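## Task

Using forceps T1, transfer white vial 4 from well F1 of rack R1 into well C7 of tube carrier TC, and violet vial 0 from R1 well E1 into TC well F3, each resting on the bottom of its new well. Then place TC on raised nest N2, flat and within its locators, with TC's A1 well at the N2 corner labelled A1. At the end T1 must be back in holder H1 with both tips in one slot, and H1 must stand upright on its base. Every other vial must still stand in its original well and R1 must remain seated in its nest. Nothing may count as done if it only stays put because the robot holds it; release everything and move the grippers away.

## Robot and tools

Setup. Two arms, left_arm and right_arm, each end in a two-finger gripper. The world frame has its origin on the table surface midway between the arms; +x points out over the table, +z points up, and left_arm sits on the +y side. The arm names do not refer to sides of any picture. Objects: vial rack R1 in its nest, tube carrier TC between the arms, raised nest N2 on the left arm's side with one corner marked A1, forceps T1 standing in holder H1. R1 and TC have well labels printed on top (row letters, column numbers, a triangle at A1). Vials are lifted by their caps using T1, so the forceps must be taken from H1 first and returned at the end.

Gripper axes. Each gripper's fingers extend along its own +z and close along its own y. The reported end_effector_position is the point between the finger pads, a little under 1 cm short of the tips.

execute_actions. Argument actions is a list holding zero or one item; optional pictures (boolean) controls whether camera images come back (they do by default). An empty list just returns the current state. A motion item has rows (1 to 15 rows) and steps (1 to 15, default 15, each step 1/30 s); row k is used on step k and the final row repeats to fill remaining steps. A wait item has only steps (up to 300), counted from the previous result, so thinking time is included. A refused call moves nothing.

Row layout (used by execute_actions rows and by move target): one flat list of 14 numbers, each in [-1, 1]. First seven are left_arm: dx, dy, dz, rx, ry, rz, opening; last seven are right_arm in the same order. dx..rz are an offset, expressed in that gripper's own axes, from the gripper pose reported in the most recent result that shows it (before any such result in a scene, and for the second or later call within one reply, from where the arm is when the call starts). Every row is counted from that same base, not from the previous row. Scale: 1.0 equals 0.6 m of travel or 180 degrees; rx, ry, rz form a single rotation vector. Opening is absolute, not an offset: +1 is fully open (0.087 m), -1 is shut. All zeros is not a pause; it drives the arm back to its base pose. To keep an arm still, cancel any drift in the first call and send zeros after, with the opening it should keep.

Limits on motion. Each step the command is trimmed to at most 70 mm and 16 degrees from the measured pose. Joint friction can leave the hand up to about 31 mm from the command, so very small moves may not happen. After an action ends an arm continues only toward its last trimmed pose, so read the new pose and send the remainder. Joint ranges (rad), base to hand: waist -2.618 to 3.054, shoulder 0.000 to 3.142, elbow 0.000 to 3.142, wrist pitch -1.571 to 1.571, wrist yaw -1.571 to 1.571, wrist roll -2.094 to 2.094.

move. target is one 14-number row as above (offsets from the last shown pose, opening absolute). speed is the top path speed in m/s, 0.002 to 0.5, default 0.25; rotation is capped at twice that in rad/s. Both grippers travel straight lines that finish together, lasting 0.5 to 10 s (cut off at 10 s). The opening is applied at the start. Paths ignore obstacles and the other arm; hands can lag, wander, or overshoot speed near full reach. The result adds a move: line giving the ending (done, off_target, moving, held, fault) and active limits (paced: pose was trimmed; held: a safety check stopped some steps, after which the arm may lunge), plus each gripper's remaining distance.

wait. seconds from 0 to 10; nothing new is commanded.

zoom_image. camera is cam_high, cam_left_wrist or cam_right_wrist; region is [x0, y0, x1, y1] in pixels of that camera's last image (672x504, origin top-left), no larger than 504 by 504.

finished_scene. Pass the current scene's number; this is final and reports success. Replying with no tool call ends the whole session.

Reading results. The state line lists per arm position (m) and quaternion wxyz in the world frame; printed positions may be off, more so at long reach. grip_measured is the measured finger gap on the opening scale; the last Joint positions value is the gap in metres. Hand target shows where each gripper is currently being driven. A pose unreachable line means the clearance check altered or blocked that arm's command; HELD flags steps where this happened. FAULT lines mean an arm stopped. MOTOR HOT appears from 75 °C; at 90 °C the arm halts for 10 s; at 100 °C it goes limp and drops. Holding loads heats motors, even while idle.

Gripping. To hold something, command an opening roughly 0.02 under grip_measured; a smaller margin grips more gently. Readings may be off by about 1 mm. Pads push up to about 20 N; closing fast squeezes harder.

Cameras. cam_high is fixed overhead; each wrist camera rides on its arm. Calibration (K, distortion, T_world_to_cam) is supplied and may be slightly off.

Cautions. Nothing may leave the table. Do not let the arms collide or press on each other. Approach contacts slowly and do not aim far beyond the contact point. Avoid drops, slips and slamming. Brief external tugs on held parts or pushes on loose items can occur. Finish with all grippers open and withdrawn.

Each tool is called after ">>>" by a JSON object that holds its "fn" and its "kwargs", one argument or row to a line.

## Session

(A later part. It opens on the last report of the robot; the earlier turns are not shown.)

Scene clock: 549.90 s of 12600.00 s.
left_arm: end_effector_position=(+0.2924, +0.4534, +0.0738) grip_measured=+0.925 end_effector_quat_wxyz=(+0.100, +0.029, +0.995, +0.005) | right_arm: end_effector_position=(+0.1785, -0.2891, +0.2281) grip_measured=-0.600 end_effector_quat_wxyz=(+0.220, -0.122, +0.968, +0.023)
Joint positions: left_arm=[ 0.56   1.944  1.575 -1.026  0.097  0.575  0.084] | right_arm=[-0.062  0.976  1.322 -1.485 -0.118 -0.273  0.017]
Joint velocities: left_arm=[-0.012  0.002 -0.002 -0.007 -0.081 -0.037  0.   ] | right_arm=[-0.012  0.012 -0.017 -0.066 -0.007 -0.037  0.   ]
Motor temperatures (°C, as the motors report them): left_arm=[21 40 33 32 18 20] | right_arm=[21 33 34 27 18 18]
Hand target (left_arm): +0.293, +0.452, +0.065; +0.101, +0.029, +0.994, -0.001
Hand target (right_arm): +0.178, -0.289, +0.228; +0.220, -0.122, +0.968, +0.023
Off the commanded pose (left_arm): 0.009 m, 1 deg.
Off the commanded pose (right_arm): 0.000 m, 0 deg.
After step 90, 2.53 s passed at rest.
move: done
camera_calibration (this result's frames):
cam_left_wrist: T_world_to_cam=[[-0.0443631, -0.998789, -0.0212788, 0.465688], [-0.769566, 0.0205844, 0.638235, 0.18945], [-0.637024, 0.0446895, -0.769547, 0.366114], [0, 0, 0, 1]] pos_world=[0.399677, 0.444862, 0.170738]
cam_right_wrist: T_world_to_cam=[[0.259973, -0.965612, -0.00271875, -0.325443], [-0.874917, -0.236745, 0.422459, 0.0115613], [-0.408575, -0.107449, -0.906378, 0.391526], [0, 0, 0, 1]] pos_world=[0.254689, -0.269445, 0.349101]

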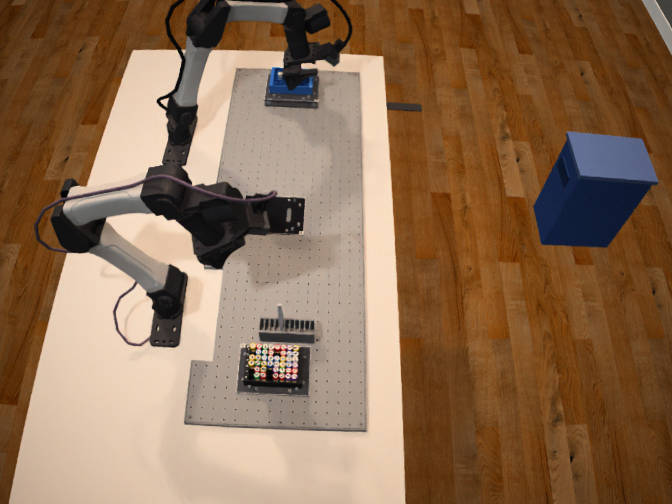

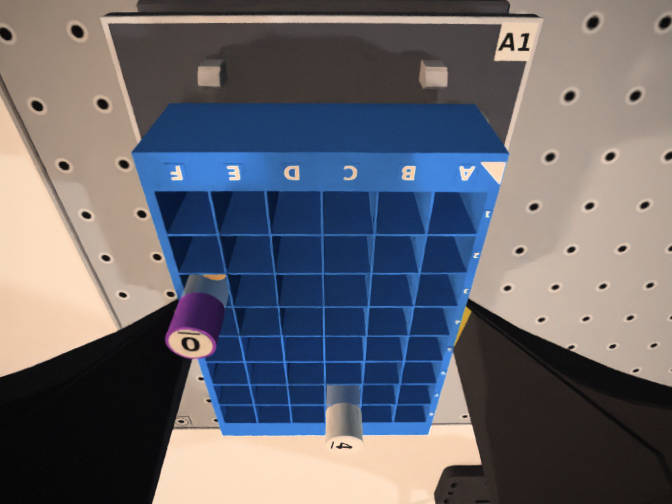

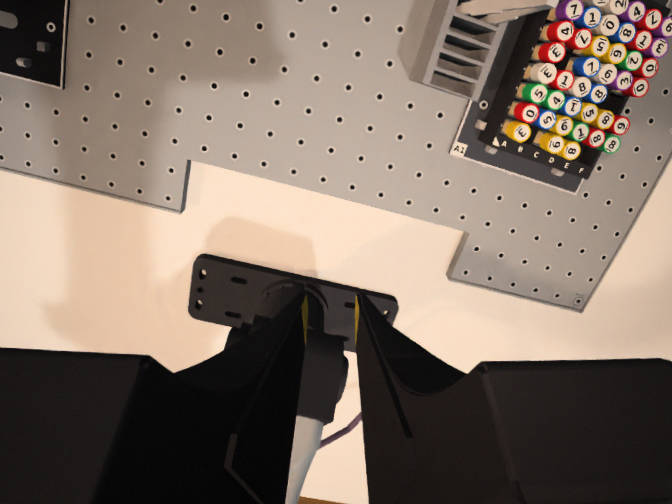

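Need +1.5–2 mm x.

>>> {"fn": "execute_actions", "kwargs": {
  "actions": [
    {"rows":[[-0.008,0,0,0,-0.008,0,0.89,0,0,0,0,0,0,-0.6]],"steps":12}
  ]
}}

Scene clock: 557.07 s of 12600.00 s.
left_arm: end_effector_position=(+0.2924, +0.4534, +0.0738) grip_measured=+0.925 end_effector_quat_wxyz=(+0.100, +0.029, +0.995, +0.005) | right_arm: end_effector_position=(+0.1785, -0.2891, +0.2281) grip_measured=-0.600 end_effector_quat_wxyz=(+0.220, -0.122, +0.968, +0.023)
Joint positions: left_arm=[ 0.56   1.944  1.575 -1.026  0.097  0.575  0.084] | right_arm=[-0.062  0.976  1.322 -1.485 -0.118 -0.273  0.017]
Joint velocities: left_arm=[-0.007  0.002 -0.012  0.037  0.022 -0.037 -0.001] | right_arm=[-0.012 -0.007  0.002 -0.037  0.007 -0.095  0.001]
Motor temperatures (°C, as the motors report them): left_arm=[21 40 33 32 18 20] | right_arm=[21 32 34 27 18 18]
Hand target (left_arm): +0.297, +0.453, +0.075; +0.112, +0.029, +0.993, +0.005
Hand target (right_arm): +0.178, -0.289, +0.228; +0.220, -0.122, +0.968, +0.023
Off the commanded pose (left_arm): 0.005 m, 1 deg.
Off the commanded pose (right_arm): 0.000 m, 0 deg.
Steps of this call (steps 1 to 90: nothing new was sent; then 3.77 s passed at rest; steps 91 to 102: all 12 steps of this action). Readings (end_effector_position):
91: left_arm (+0.2924, +0.4534, +0.0738) | right_arm (+0.1785, -0.2891, +0.2281)
92: left_arm (+0.2924, +0.4534, +0.0738) | right_arm (+0.1785, -0.2891, +0.2281)
94: left_arm (+0.2924, +0.4534, +0.0738) | right_arm (+0.1785, -0.2891, +0.2281)
98: left_arm (+0.2924, +0.4534, +0.0738) | right_arm (+0.1785, -0.2891, +0.2281)
102: the state above
camera_calibration (this result's frames):
cam_left_wrist: T_world_to_cam=[[-0.0443631, -0.998789, -0.0212788, 0.465688], [-0.769566, 0.0205844, 0.638235, 0.18945], [-0.637024, 0.0446895, -0.769547, 0.366114], [0, 0, 0, 1]] pos_world=[0.399677, 0.444862, 0.170738]
cam_right_wrist: T_world_to_cam=[[0.259973, -0.965612, -0.00271875, -0.325443], [-0.874917, -0.236745, 0.422459, 0.0115613], [-0.408575, -0.107449, -0.906378, 0.391526], [0, 0, 0, 1]] pos_world=[0.254689, -0.269445, 0.349101]

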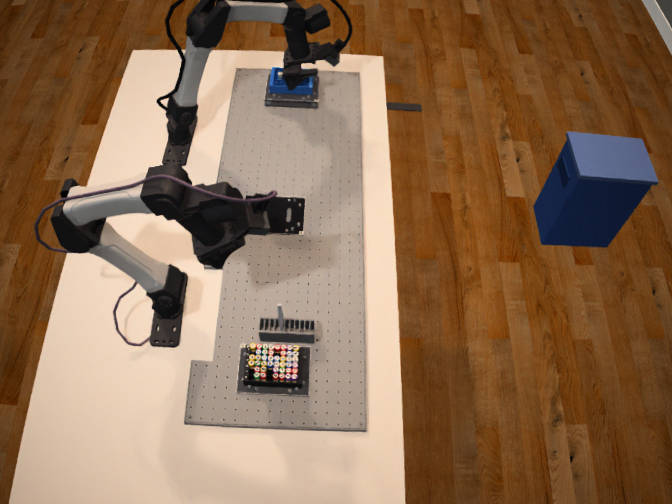

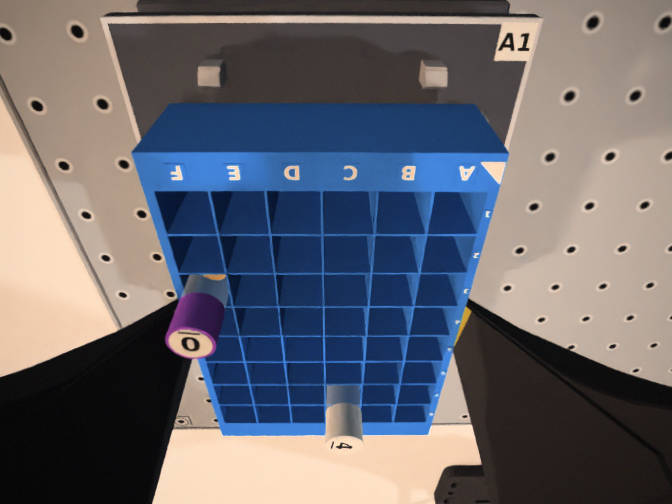

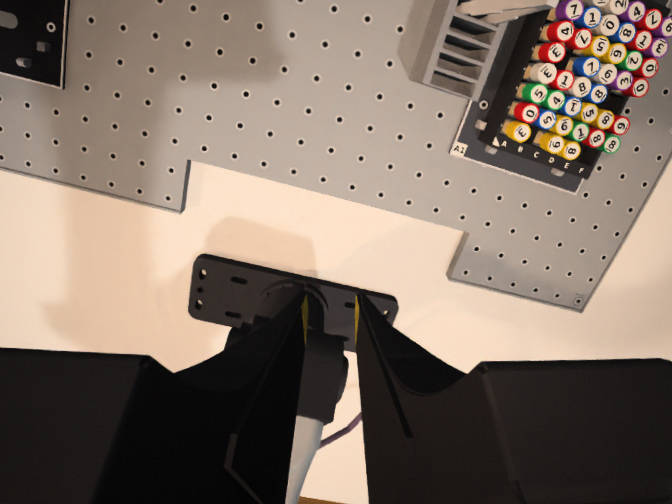

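>>> {"fn": "move", "kwargs": {
  "target": [-0.013,0.006,-0.0125,-0.005,-0.01,0,0.89,0,0,0,0,0,0,-0.6],
  "speed": 0.02
}}

Scene clock: 565.37 s of 12600.00 s.
left_arm: end_effector_position=(+0.2924, +0.4534, +0.0738) grip_measured=+0.925 end_effector_quat_wxyz=(+0.100, +0.029, +0.995, +0.005) | right_arm: end_effector_position=(+0.1785, -0.2891, +0.2281) grip_measured=-0.600 end_effector_quat_wxyz=(+0.220, -0.122, +0.968, +0.023)
Joint positions: left_arm=[ 0.56   1.944  1.575 -1.026  0.097  0.575  0.084] | right_arm=[-0.062  0.976  1.322 -1.485 -0.118 -0.273  0.017]
Joint velocities: left_arm=[-0.012  0.012  0.017 -0.037  0.022  0.007 -0.001] | right_arm=[-0.007 -0.002 -0.012  0.037  0.007  0.022 -0.   ]
Motor temperatures (°C, as the motors report them): left_arm=[21 41 33 32 18 20] | right_arm=[21 32 34 27 18 18]
Hand target (left_arm): +0.299, +0.457, +0.083; +0.116, +0.028, +0.993, +0.012
Hand target (right_arm): +0.178, -0.289, +0.228; +0.220, -0.122, +0.968, +0.023
Off the commanded pose (left_arm): 0.011 m, 2 deg.
Off the commanded pose (right_arm): 0.000 m, 0 deg.
After step 90, 4.20 s passed at rest.
move: off_target (left_arm)
camera_calibration (this result's frames):
cam_left_wrist: T_world_to_cam=[[-0.0443631, -0.998789, -0.0212788, 0.465688], [-0.769566, 0.0205844, 0.638235, 0.18945], [-0.637024, 0.0446895, -0.769547, 0.366114], [0, 0, 0, 1]] pos_world=[0.399677, 0.444862, 0.170738]
cam_right_wrist: T_world_to_cam=[[0.259973, -0.965612, -0.00271875, -0.325443], [-0.874917, -0.236745, 0.422459, 0.0115613], [-0.408575, -0.107449, -0.906378, 0.391526], [0, 0, 0, 1]] pos_world=[0.254689, -0.269445, 0.349101]

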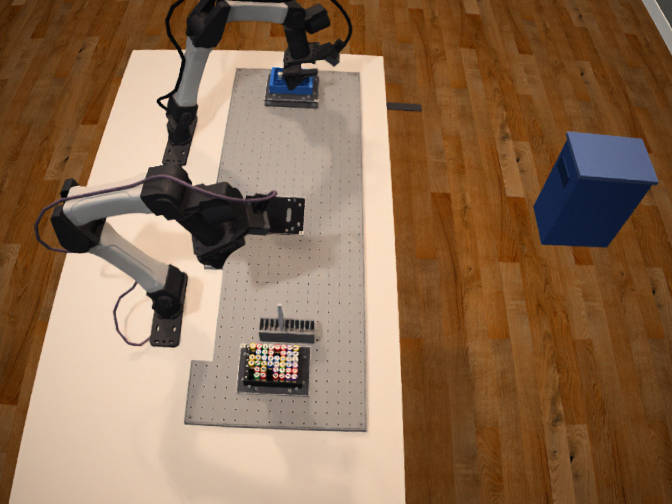

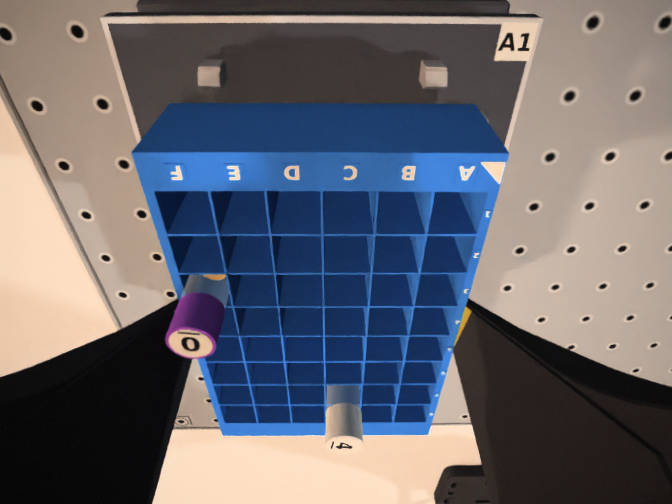

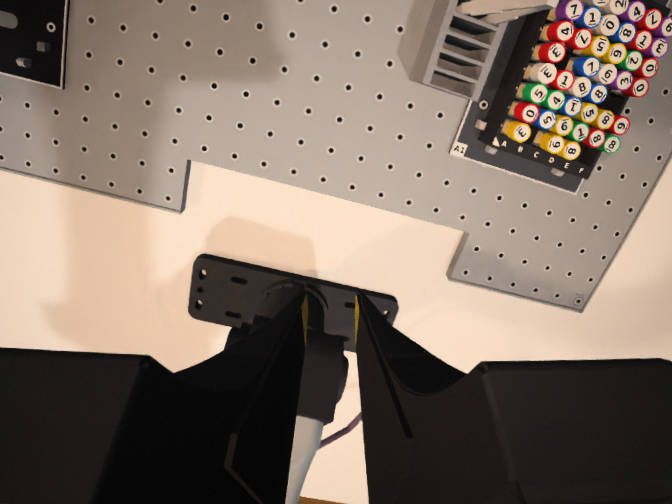

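>>> {"fn": "execute_actions", "kwargs": {
  "actions": [
    {"rows":[[-0.019,0.007,-0.017,-0.005,-0.015,0,0.89,0,0,0,0,0,0,-0.6]],"steps":15}
  ]
}}

Scene clock: 571.33 s of 12600.00 s.
left_arm: end_effector_position=(+0.2924, +0.4534, +0.0738) grip_measured=+0.925 end_effector_quat_wxyz=(+0.100, +0.029, +0.995, +0.005) | right_arm: end_effector_position=(+0.1785, -0.2891, +0.2281) grip_measured=-0.600 end_effector_quat_wxyz=(+0.220, -0.122, +0.968, +0.023)
Joint positions: left_arm=[ 0.56   1.944  1.575 -1.026  0.097  0.575  0.084] | right_arm=[-0.062  0.976  1.322 -1.485 -0.118 -0.273  0.017]
Joint velocities: left_arm=[-0.017 -0.017  0.002  0.066  0.022 -0.007  0.001] | right_arm=[-0.027  0.002 -0.007 -0.007 -0.007 -0.066 -0.   ]
Motor temperatures (°C, as the motors report them): left_arm=[21 41 33 32 18 20] | right_arm=[21 32 34 27 18 18]
Hand target (left_arm): +0.301, +0.457, +0.086; +0.124, +0.028, +0.992, +0.012
Hand target (right_arm): +0.178, -0.289, +0.228; +0.220, -0.122, +0.968, +0.023
Off the commanded pose (left_arm): 0.016 m, 3 deg.
Off the commanded pose (right_arm): 0.000 m, 0 deg.
Steps of this call (steps 1 to 90: nothing new was sent; then 2.47 s passed at rest; steps 91 to 105: all 15 steps of this action). Readings (end_effector_position):
91: left_arm (+0.2924, +0.4534, +0.0738) | right_arm (+0.1785, -0.2891, +0.2281)
92: left_arm (+0.2924, +0.4534, +0.0738) | right_arm (+0.1785, -0.2891, +0.2281)
94: left_arm (+0.2924, +0.4534, +0.0738) | right_arm (+0.1785, -0.2891, +0.2281)
98: left_arm (+0.2924, +0.4534, +0.0738) | right_arm (+0.1785, -0.2891, +0.2281)
105: the state above
camera_calibration (this result's frames):
cam_left_wrist: T_world_to_cam=[[-0.0443631, -0.998789, -0.0212788, 0.465688], [-0.769566, 0.0205844, 0.638235, 0.18945], [-0.637024, 0.0446895, -0.769547, 0.366114], [0, 0, 0, 1]] pos_world=[0.399677, 0.444862, 0.170738]
cam_right_wrist: T_world_to_cam=[[0.259973, -0.965612, -0.00271875, -0.325443], [-0.874917, -0.236745, 0.422459, 0.0115613], [-0.408575, -0.107449, -0.906378, 0.391526], [0, 0, 0, 1]] pos_world=[0.254689, -0.269445, 0.349101]

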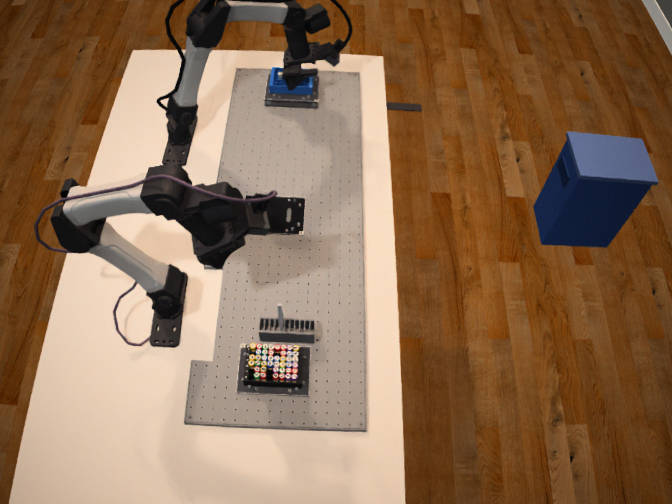

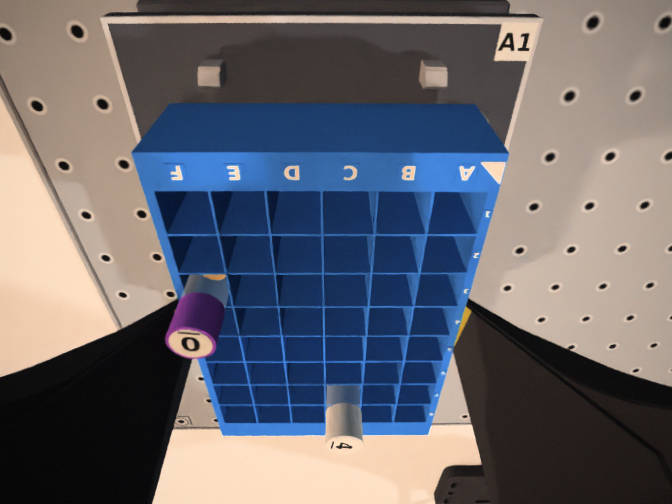

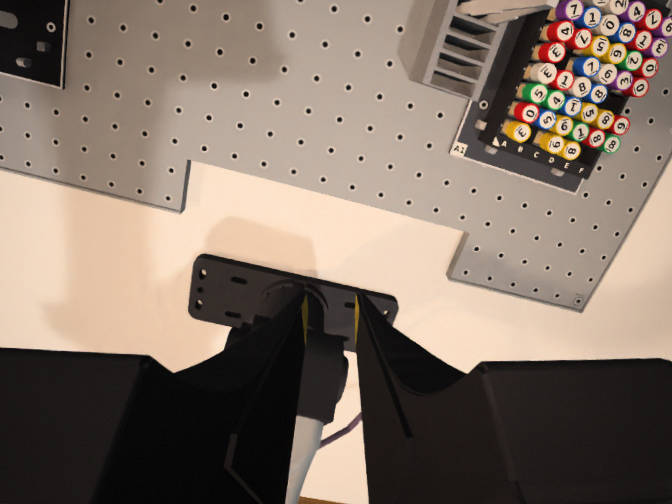

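>>> {"fn": "execute_actions", "kwargs": {
  "actions": [
    {"rows":[[-0.024,0.01,-0.022,-0.008,-0.019,0,0.89,0,0,0,0,0,0,-0.6]],"steps":15}
  ]
}}

Scene clock: 584.37 s of 12600.00 s.
left_arm: end_effector_position=(+0.2924, +0.4534, +0.0738) grip_measured=+0.925 end_effector_quat_wxyz=(+0.100, +0.029, +0.995, +0.005) | right_arm: end_effector_position=(+0.1785, -0.2891, +0.2281) grip_measured=-0.600 end_effector_quat_wxyz=(+0.220, -0.122, +0.968, +0.023)
Joint positions: left_arm=[ 0.56   1.944  1.575 -1.026  0.097  0.575  0.084] | right_arm=[-0.062  0.976  1.322 -1.485 -0.118 -0.273  0.017]
Joint velocities: left_arm=[ 0.002  0.007  0.002  0.007 -0.037 -0.007 -0.   ] | right_arm=[-0.007  0.002 -0.022 -0.051 -0.051 -0.022  0.001]
Motor temperatures (°C, as the motors report them): left_arm=[21 42 34 31 18 20] | right_arm=[21 32 34 27 18 18]
Hand target (left_arm): +0.304, +0.459, +0.090; +0.130, +0.027, +0.991, +0.017
Hand target (right_arm): +0.178, -0.289, +0.228; +0.220, -0.122, +0.968, +0.023
Off the commanded pose (left_arm): 0.020 m, 4 deg.
Off the commanded pose (right_arm): 0.000 m, 0 deg.
Steps of this call (steps 1 to 90: nothing new was sent; then 9.53 s passed at rest; steps 91 to 105: all 15 steps of this action). Readings (end_effector_position):
91: left_arm (+0.2924, +0.4534, +0.0738) | right_arm (+0.1785, -0.2891, +0.2281)
92: left_arm (+0.2924, +0.4534, +0.0738) | right_arm (+0.1785, -0.2891, +0.2281)
94: left_arm (+0.2924, +0.4534, +0.0738) | right_arm (+0.1785, -0.2891, +0.2281)
98: left_arm (+0.2924, +0.4534, +0.0738) | right_arm (+0.1785, -0.2891, +0.2281)
105: the state above
camera_calibration (this result's frames):
cam_left_wrist: T_world_to_cam=[[-0.0443631, -0.998789, -0.0212788, 0.465688], [-0.769566, 0.0205844, 0.638235, 0.18945], [-0.637024, 0.0446895, -0.769547, 0.366114], [0, 0, 0, 1]] pos_world=[0.399677, 0.444862, 0.170738]
cam_right_wrist: T_world_to_cam=[[0.259973, -0.965612, -0.00271875, -0.325443], [-0.874917, -0.236745, 0.422459, 0.0115613], [-0.408575, -0.107449, -0.906378, 0.391526], [0, 0, 0, 1]] pos_world=[0.254689, -0.269445, 0.349101]

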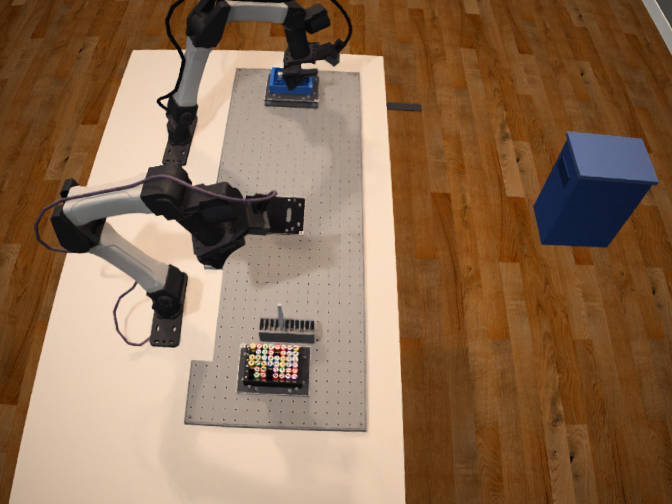

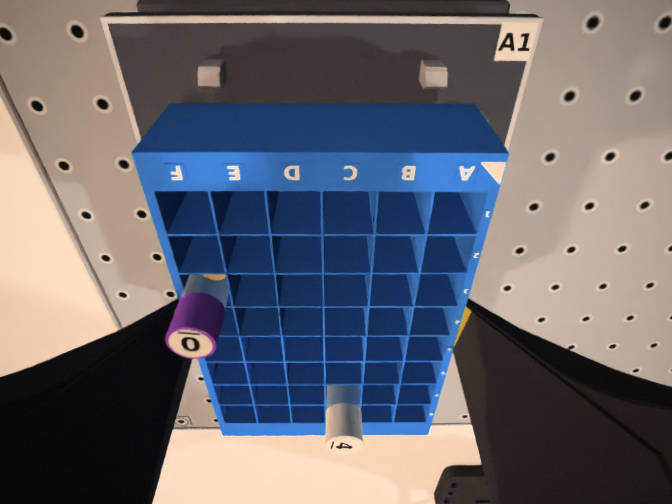

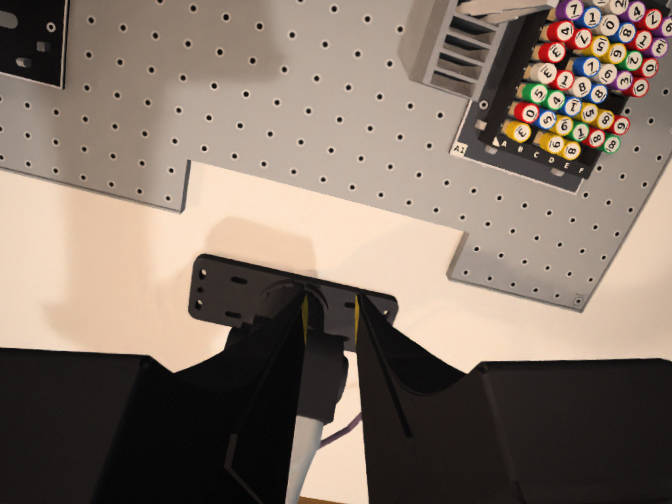

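>>> {"fn": "move", "kwargs": {
  "target": [-0.016,0.001,-0.03,-0.001,-0.006,0,0.89,0,0,0,0,0,0,-0.6],
  "speed": 0.03
}}

Scene clock: 590.43 s of 12600.00 s.
left_arm: end_effector_position=(+0.2960, +0.4554, +0.0855) grip_measured=+0.925 end_effector_quat_wxyz=(+0.105, +0.029, +0.994, +0.008) | right_arm: end_effector_position=(+0.1785, -0.2891, +0.2281) grip_measured=-0.600 end_effector_quat_wxyz=(+0.220, -0.122, +0.968, +0.023)
Joint positions: left_arm=[ 0.56   1.944  1.621 -1.06   0.097  0.574  0.084] | right_arm=[-0.062  0.976  1.322 -1.485 -0.118 -0.273  0.017]
Joint velocities: left_arm=[ 0.002  0.002 -0.007 -0.022  0.051 -0.037 -0.001] | right_arm=[ 0.002 -0.002 -0.007 -0.051 -0.022  0.007 -0.001]
Motor temperatures (°C, as the motors report them): left_arm=[21 43 35 31 18 20] | right_arm=[21 32 34 27 18 18]
Hand target (left_arm): +0.298, +0.454, +0.093; +0.110, +0.028, +0.994, +0.006
Hand target (right_arm): +0.178, -0.289, +0.228; +0.220, -0.122, +0.968, +0.023
Off the commanded pose (left_arm): 0.008 m, 1 deg.
Off the commanded pose (right_arm): 0.000 m, 0 deg.
After step 90, 2.13 s passed at rest.
move: done
camera_calibration (this result's frames):
cam_left_wrist: T_world_to_cam=[[-0.0437492, -0.998667, -0.0273728, 0.468432], [-0.775855, 0.0167016, 0.63069, 0.188961], [-0.629392, 0.0488295, -0.775552, 0.37367], [0, 0, 0, 1]] pos_world=[0.402284, 0.446405, 0.183447]
cam_right_wrist: T_world_to_cam=[[0.259973, -0.965612, -0.00271875, -0.325443], [-0.874917, -0.236745, 0.422459, 0.0115613], [-0.408575, -0.107449, -0.906378, 0.391526], [0, 0, 0, 1]] pos_world=[0.254689, -0.269445, 0.349101]

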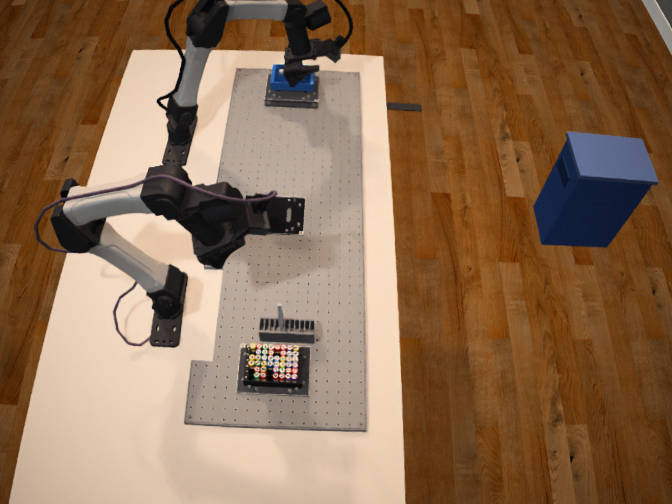

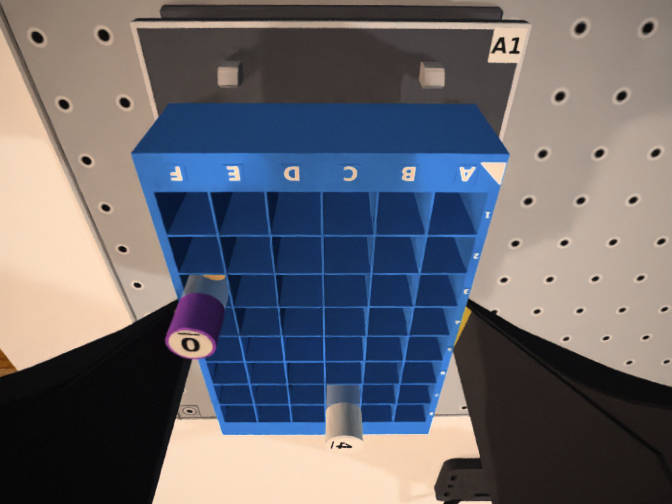

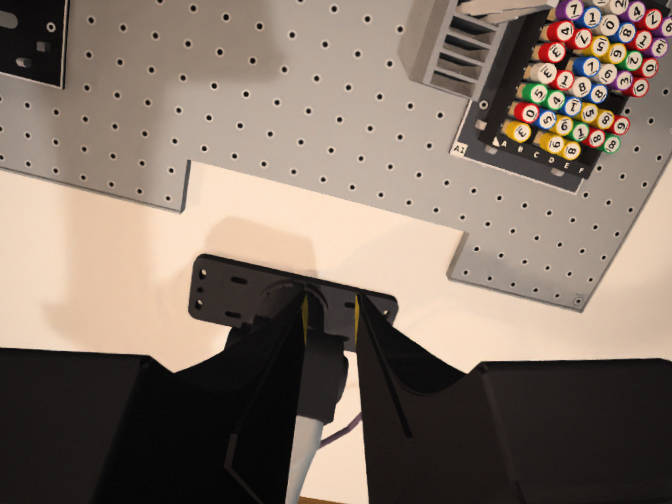

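>>> {"fn": "move", "kwargs": {
  "target": [0.005,-0.004,0.027,0.012,0.010,-0.002,0.89,0,0,0,0,0,0,-0.6],
  "speed": 0.03
}}

Scene clock: 601.23 s of 12600.00 s.
left_arm: end_effector_position=(+0.2947, +0.4535, +0.0728) grip_measured=+0.925 end_effector_quat_wxyz=(+0.090, +0.028, +0.996, -0.005) | right_arm: end_effector_position=(+0.1785, -0.2891, +0.2281) grip_measured=-0.600 end_effector_quat_wxyz=(+0.220, -0.122, +0.968, +0.023)
Joint positions: left_arm=[ 0.56   1.979  1.621 -1.064  0.102  0.574  0.084] | right_arm=[-0.062  0.976  1.322 -1.485 -0.118 -0.273  0.017]
Joint velocities: left_arm=[-0.002  0.002  0.002 -0.066  0.007  0.037 -0.   ] | right_arm=[-0.032 -0.017 -0.002  0.066 -0.081 -0.051  0.   ]
Motor temperatures (°C, as the motors report them): left_arm=[21 42 35 31 18 20] | right_arm=[21 32 34 28 18 18]
Hand target (left_arm): +0.296, +0.453, +0.069; +0.089, +0.028, +0.996, -0.011
Hand target (right_arm): +0.178, -0.289, +0.228; +0.220, -0.122, +0.968, +0.023
Off the commanded pose (left_arm): 0.004 m, 1 deg.
Off the commanded pose (right_arm): 0.000 m, 0 deg.
After step 90, 6.80 s passed at rest.
move: done
camera_calibration (this result's frames):
cam_left_wrist: T_world_to_cam=[[-0.0451513, -0.998978, -0.00182881, 0.464811], [-0.756249, 0.0329843, 0.653452, 0.181157], [-0.652725, 0.0308873, -0.756965, 0.376802], [0, 0, 0, 1]] pos_world=[0.403935, 0.446723, 0.167699]
cam_right_wrist: T_world_to_cam=[[0.259973, -0.965612, -0.00271875, -0.325443], [-0.874917, -0.236745, 0.422459, 0.0115613], [-0.408575, -0.107449, -0.906378, 0.391526], [0, 0, 0, 1]] pos_world=[0.254689, -0.269445, 0.349101]

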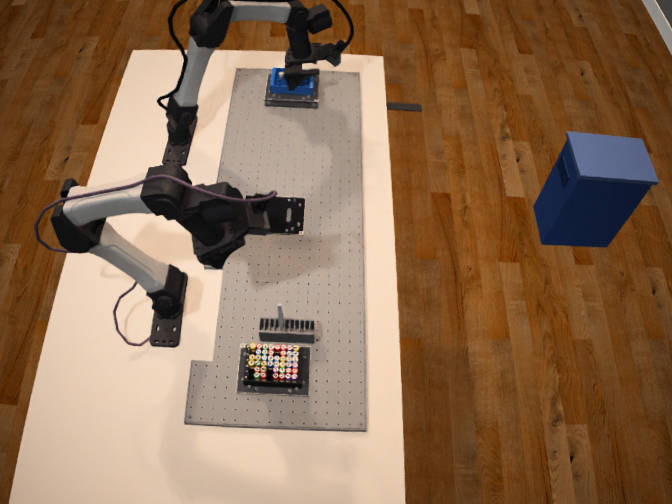

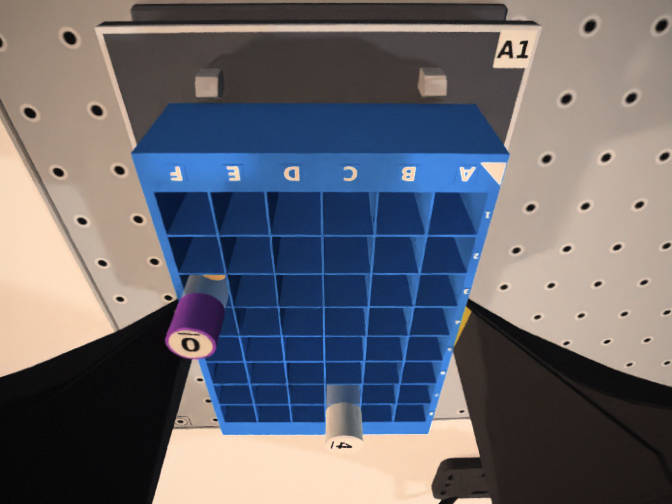

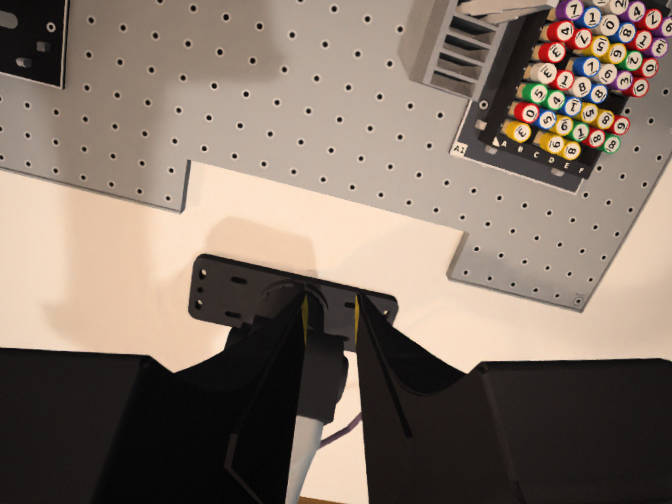

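>>> {"fn": "move", "kwargs": {
  "target": [0.001,0.002,0.026,0,0,0,0.89,0,0,0,0,0,0,-0.6],
  "speed": 0.02
}}

Scene clock: 606.93 s of 12600.00 s.
left_arm: end_effector_position=(+0.2956, +0.4539, +0.0691) grip_measured=+0.925 end_effector_quat_wxyz=(+0.093, +0.028, +0.995, -0.003) | right_arm: end_effector_position=(+0.1785, -0.2891, +0.2281) grip_measured=-0.600 end_effector_quat_wxyz=(+0.220, -0.122, +0.968, +0.023)
Joint positions: left_arm=[ 0.56   1.979  1.606 -1.043  0.103  0.573  0.084] | right_arm=[-0.062  0.976  1.322 -1.485 -0.118 -0.273  0.017]
Joint velocities: left_arm=[-0.002 -0.012 -0.002  0.007 -0.037 -0.037  0.   ] | right_arm=[ 0.002 -0.007 -0.002 -0.037  0.037 -0.037 -0.   ]
Motor temperatures (°C, as the motors report them): left_arm=[21 42 35 30 18 20] | right_arm=[21 32 34 28 18 18]
Hand target (left_arm): +0.297, +0.454, +0.058; +0.090, +0.028, +0.996, -0.005
Hand target (right_arm): +0.178, -0.289, +0.228; +0.220, -0.122, +0.968, +0.023
Off the commanded pose (left_arm): 0.012 m, 0 deg.
Off the commanded pose (right_arm): 0.000 m, 0 deg.
After step 90, 1.67 s passed at rest.
move: off_target (left_arm)
camera_calibration (this result's frames):
cam_left_wrist: T_world_to_cam=[[-0.0444434, -0.999002, -0.00446286, 0.465229], [-0.759612, 0.0308913, 0.649642, 0.186439], [-0.648856, 0.0322623, -0.760227, 0.373017], [0, 0, 0, 1]] pos_world=[0.404332, 0.446971, 0.164535]
cam_right_wrist: T_world_to_cam=[[0.259973, -0.965612, -0.00271875, -0.325443], [-0.874917, -0.236745, 0.422459, 0.0115613], [-0.408575, -0.107449, -0.906378, 0.391526], [0, 0, 0, 1]] pos_world=[0.254689, -0.269445, 0.349101]

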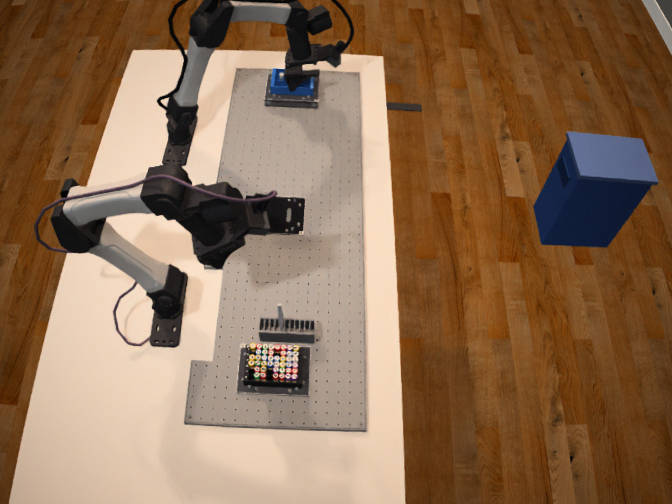

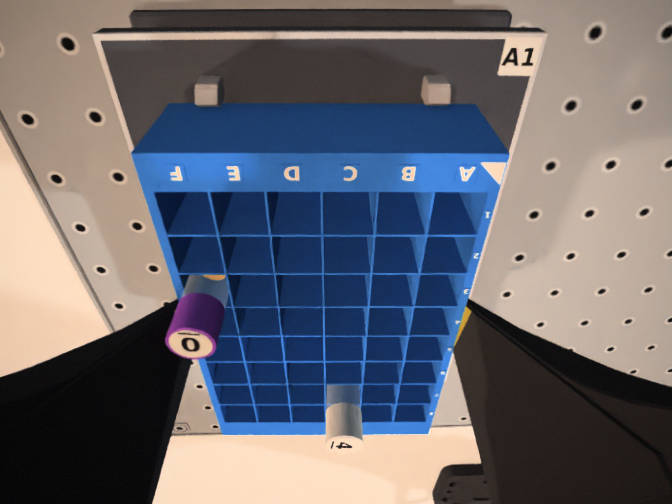

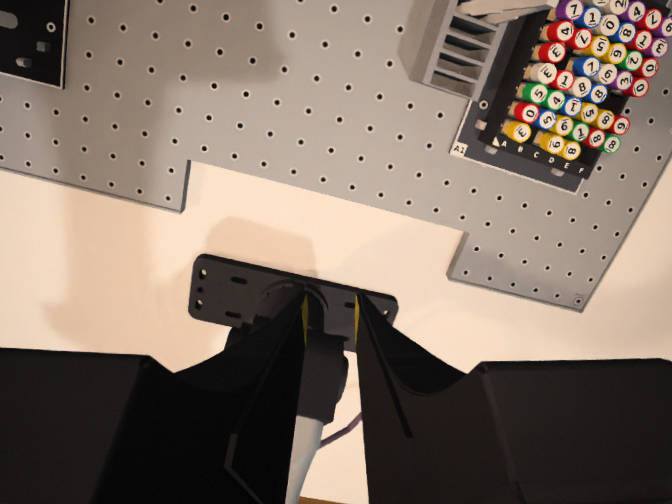

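Inside. A bit more down, then release.

>>> {"fn": "move", "kwargs": {
  "target": [0.008,-0.002,0.024,0.001,0.002,0,0.89,0,0,0,0,0,0,-0.6],
  "speed": 0.02
}}

>>> {"fn": "execute_actions", "kwargs": {
  "actions": [
    {"rows":[[0,0,0,0,0,0,1,0,0,0,0,0,0,-0.6]],"steps":12}
  ],
  "pictures": false
}}

>>> {"fn": "move", "kwargs": {
  "target": [-0.032,0,-0.16,0,0,0,1,0,0,0,0,0,0,-0.6],
  "speed": 0.1
}}

Scene clock: 616.83 s of 12600.00 s.
left_arm: end_effector_position=(+0.2949, +0.4536, +0.0641) grip_measured=+0.925 end_effector_quat_wxyz=(+0.093, +0.028, +0.995, -0.003) | right_arm: end_effector_position=(+0.1785, -0.2891, +0.2281) grip_measured=-0.600 end_effector_quat_wxyz=(+0.220, -0.122, +0.968, +0.023)
Joint positions: left_arm=[ 0.56   1.979  1.586 -1.023  0.103  0.573  0.084] | right_arm=[-0.062  0.976  1.322 -1.485 -0.118 -0.273  0.017]
Joint velocities: left_arm=[-0.012  0.002 -0.012 -0.007 -0.022 -0.007 -0.001] | right_arm=[-0.002 -0.017 -0.007  0.022  0.007  0.007 -0.   ]
Motor temperatures (°C, as the motors report them): left_arm=[21 41 34 31 18 20] | right_arm=[21 32 34 28 18 18]
Hand target (left_arm): +0.293, +0.452, +0.054; +0.089, +0.028, +0.996, -0.005
Hand target (right_arm): +0.178, -0.289, +0.228; +0.220, -0.122, +0.968, +0.023
Off the commanded pose (left_arm): 0.010 m, 0 deg.
Off the commanded pose (right_arm): 0.000 m, 0 deg.
After step 90, 5.90 s passed at rest.
move: done
camera_calibration (this result's frames):
cam_left_wrist: T_world_to_cam=[[-0.0444434, -0.999002, -0.00446286, 0.464814], [-0.759612, 0.0308913, 0.649642, 0.189252], [-0.648856, 0.0322623, -0.760227, 0.368783], [0, 0, 0, 1]] pos_world=[0.403703, 0.446606, 0.159488]
cam_right_wrist: T_world_to_cam=[[0.259973, -0.965612, -0.00271875, -0.325443], [-0.874917, -0.236745, 0.422459, 0.0115613], [-0.408575, -0.107449, -0.906378, 0.391526], [0, 0, 0, 1]] pos_world=[0.254689, -0.269445, 0.349101]

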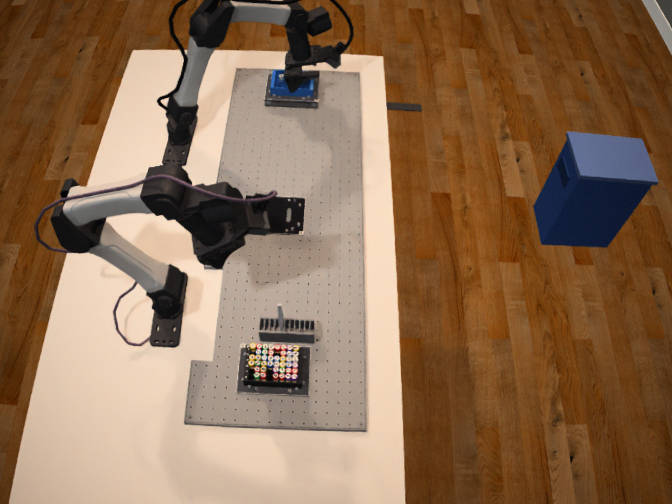

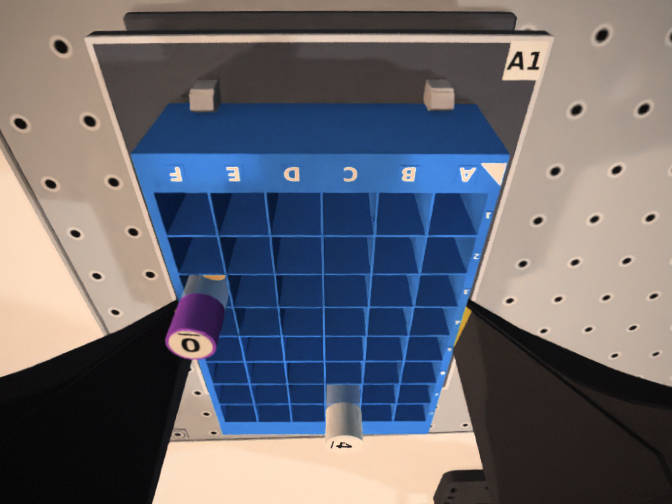

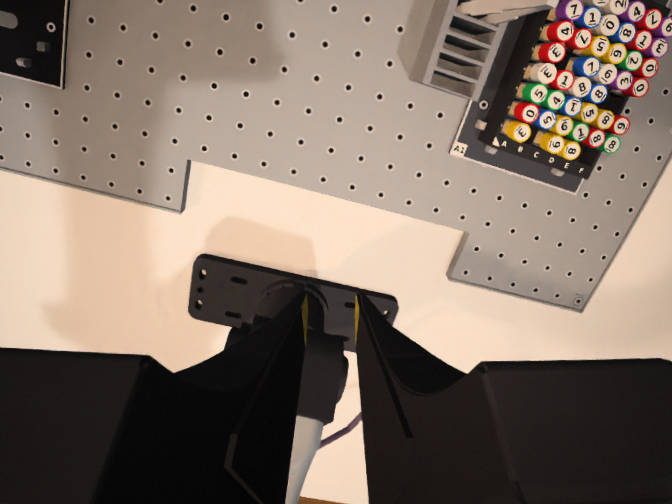

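Scene clock: 617.23 s of 12600.00 s.
left_arm: end_effector_position=(+0.2949, +0.4536, +0.0641) grip_measured=+0.982 end_effector_quat_wxyz=(+0.093, +0.028, +0.995, -0.003) | right_arm: end_effector_position=(+0.1785, -0.2891, +0.2281) grip_measured=-0.600 end_effector_quat_wxyz=(+0.220, -0.122, +0.968, +0.023)
Joint positions: left_arm=[ 0.56   1.979  1.586 -1.023  0.103  0.573  0.087] | right_arm=[-0.062  0.976  1.322 -1.485 -0.118 -0.273  0.017]
Joint velocities: left_arm=[ 0.002 -0.017 -0.002  0.022  0.037  0.022 -0.   ] | right_arm=[-0.012  0.002  0.012 -0.066  0.007 -0.051 -0.001]
Motor temperatures (°C, as the motors report them): left_arm=[21 41 34 31 18 20] | right_arm=[21 32 34 28 18 18]
Hand target (left_arm): +0.295, +0.454, +0.064; +0.093, +0.028, +0.995, -0.003
Hand target (right_arm): +0.178, -0.289, +0.228; +0.220, -0.122, +0.968, +0.023
Off the commanded pose (left_arm): 0.000 m, 0 deg.
Off the commanded pose (right_arm): 0.000 m, 0 deg.
Steps of this call (steps 1 to 12: all 12 steps of this action). Readings (end_effector_position):
1: left_arm (+0.2949, +0.4536, +0.0641) | right_arm (+0.1785, -0.2891, +0.2281)
2: left_arm (+0.2949, +0.4536, +0.0641) | right_arm (+0.1785, -0.2891, +0.2281)
4: left_arm (+0.2949, +0.4536, +0.0641) | right_arm (+0.1785, -0.2891, +0.2281)
8: left_arm (+0.2949, +0.4536, +0.0641) | right_arm (+0.1785, -0.2891, +0.2281)
12: the state above

Scene clock: 619.07 s of 12600.00 s.
left_arm: end_effector_position=(+0.2979, +0.4552, +0.1646) grip_measured=+0.982 end_effector_quat_wxyz=(+0.102, +0.028, +0.994, +0.002) | right_arm: end_effector_position=(+0.1785, -0.2891, +0.2281) grip_measured=-0.600 end_effector_quat_wxyz=(+0.220, -0.122, +0.968, +0.023)
Joint positions: left_arm=[ 0.56   1.991  2.004 -1.407  0.103  0.573  0.087] | right_arm=[-0.062  0.976  1.322 -1.485 -0.118 -0.273  0.017]
Joint velocities: left_arm=[-0.007  0.007 -0.012 -0.022  0.007 -0.007 -0.001] | right_arm=[ 0.012 -0.012  0.012 -0.007 -0.007  0.022  0.   ]
Motor temperatures (°C, as the motors report them): left_arm=[21 41 34 30 18 20] | right_arm=[21 31 34 28 18 18]
Hand target (left_arm): +0.297, +0.456, +0.162; +0.093, +0.028, +0.995, -0.003
Hand target (right_arm): +0.178, -0.289, +0.228; +0.220, -0.122, +0.968, +0.023
Off the commanded pose (left_arm): 0.004 m, 1 deg.
Off the commanded pose (right_arm): 0.000 m, 0 deg.
move: done
camera_calibration (this result's frames):
cam_left_wrist: T_world_to_cam=[[-0.0443076, -0.998888, -0.0160867, 0.468846], [-0.772027, 0.0240161, 0.635136, 0.135341], [-0.634044, 0.0405607, -0.772233, 0.440864], [0, 0, 0, 1]] pos_world=[0.404787, 0.447193, 0.262032]
cam_right_wrist: T_world_to_cam=[[0.259973, -0.965612, -0.00271875, -0.325443], [-0.874917, -0.236745, 0.422459, 0.0115613], [-0.408575, -0.107449, -0.906378, 0.391526], [0, 0, 0, 1]] pos_world=[0.254689, -0.269445, 0.349101]

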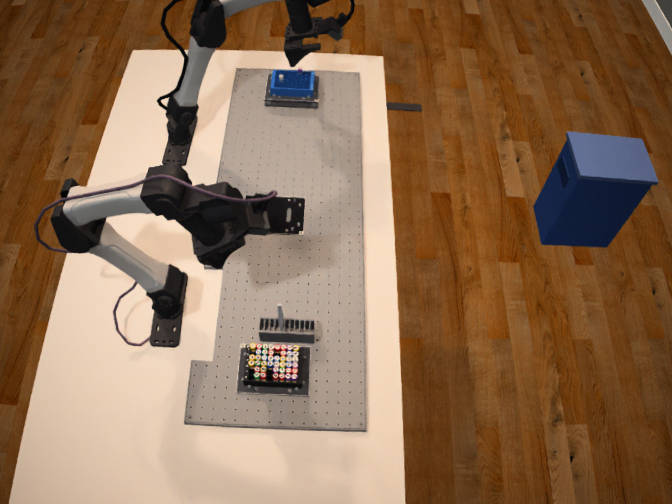

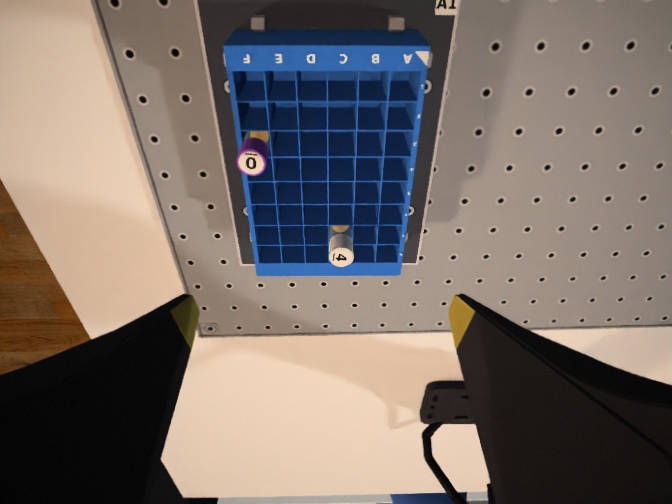

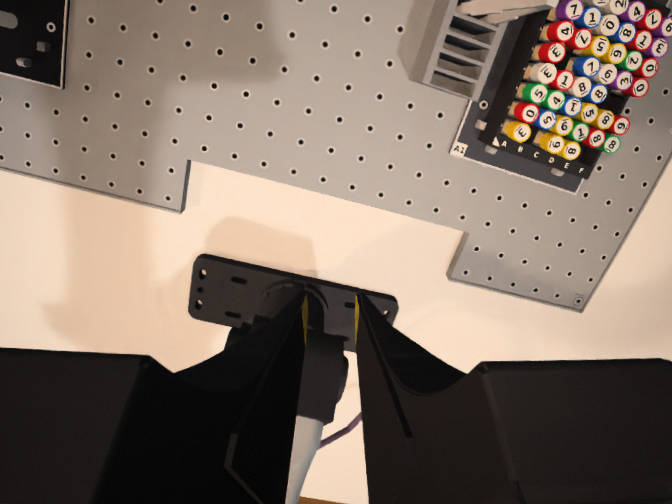

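>>> {"fn": "finished_scene", "kwargs": {
  "scene": 2
}}

The scene is finished: the task was done.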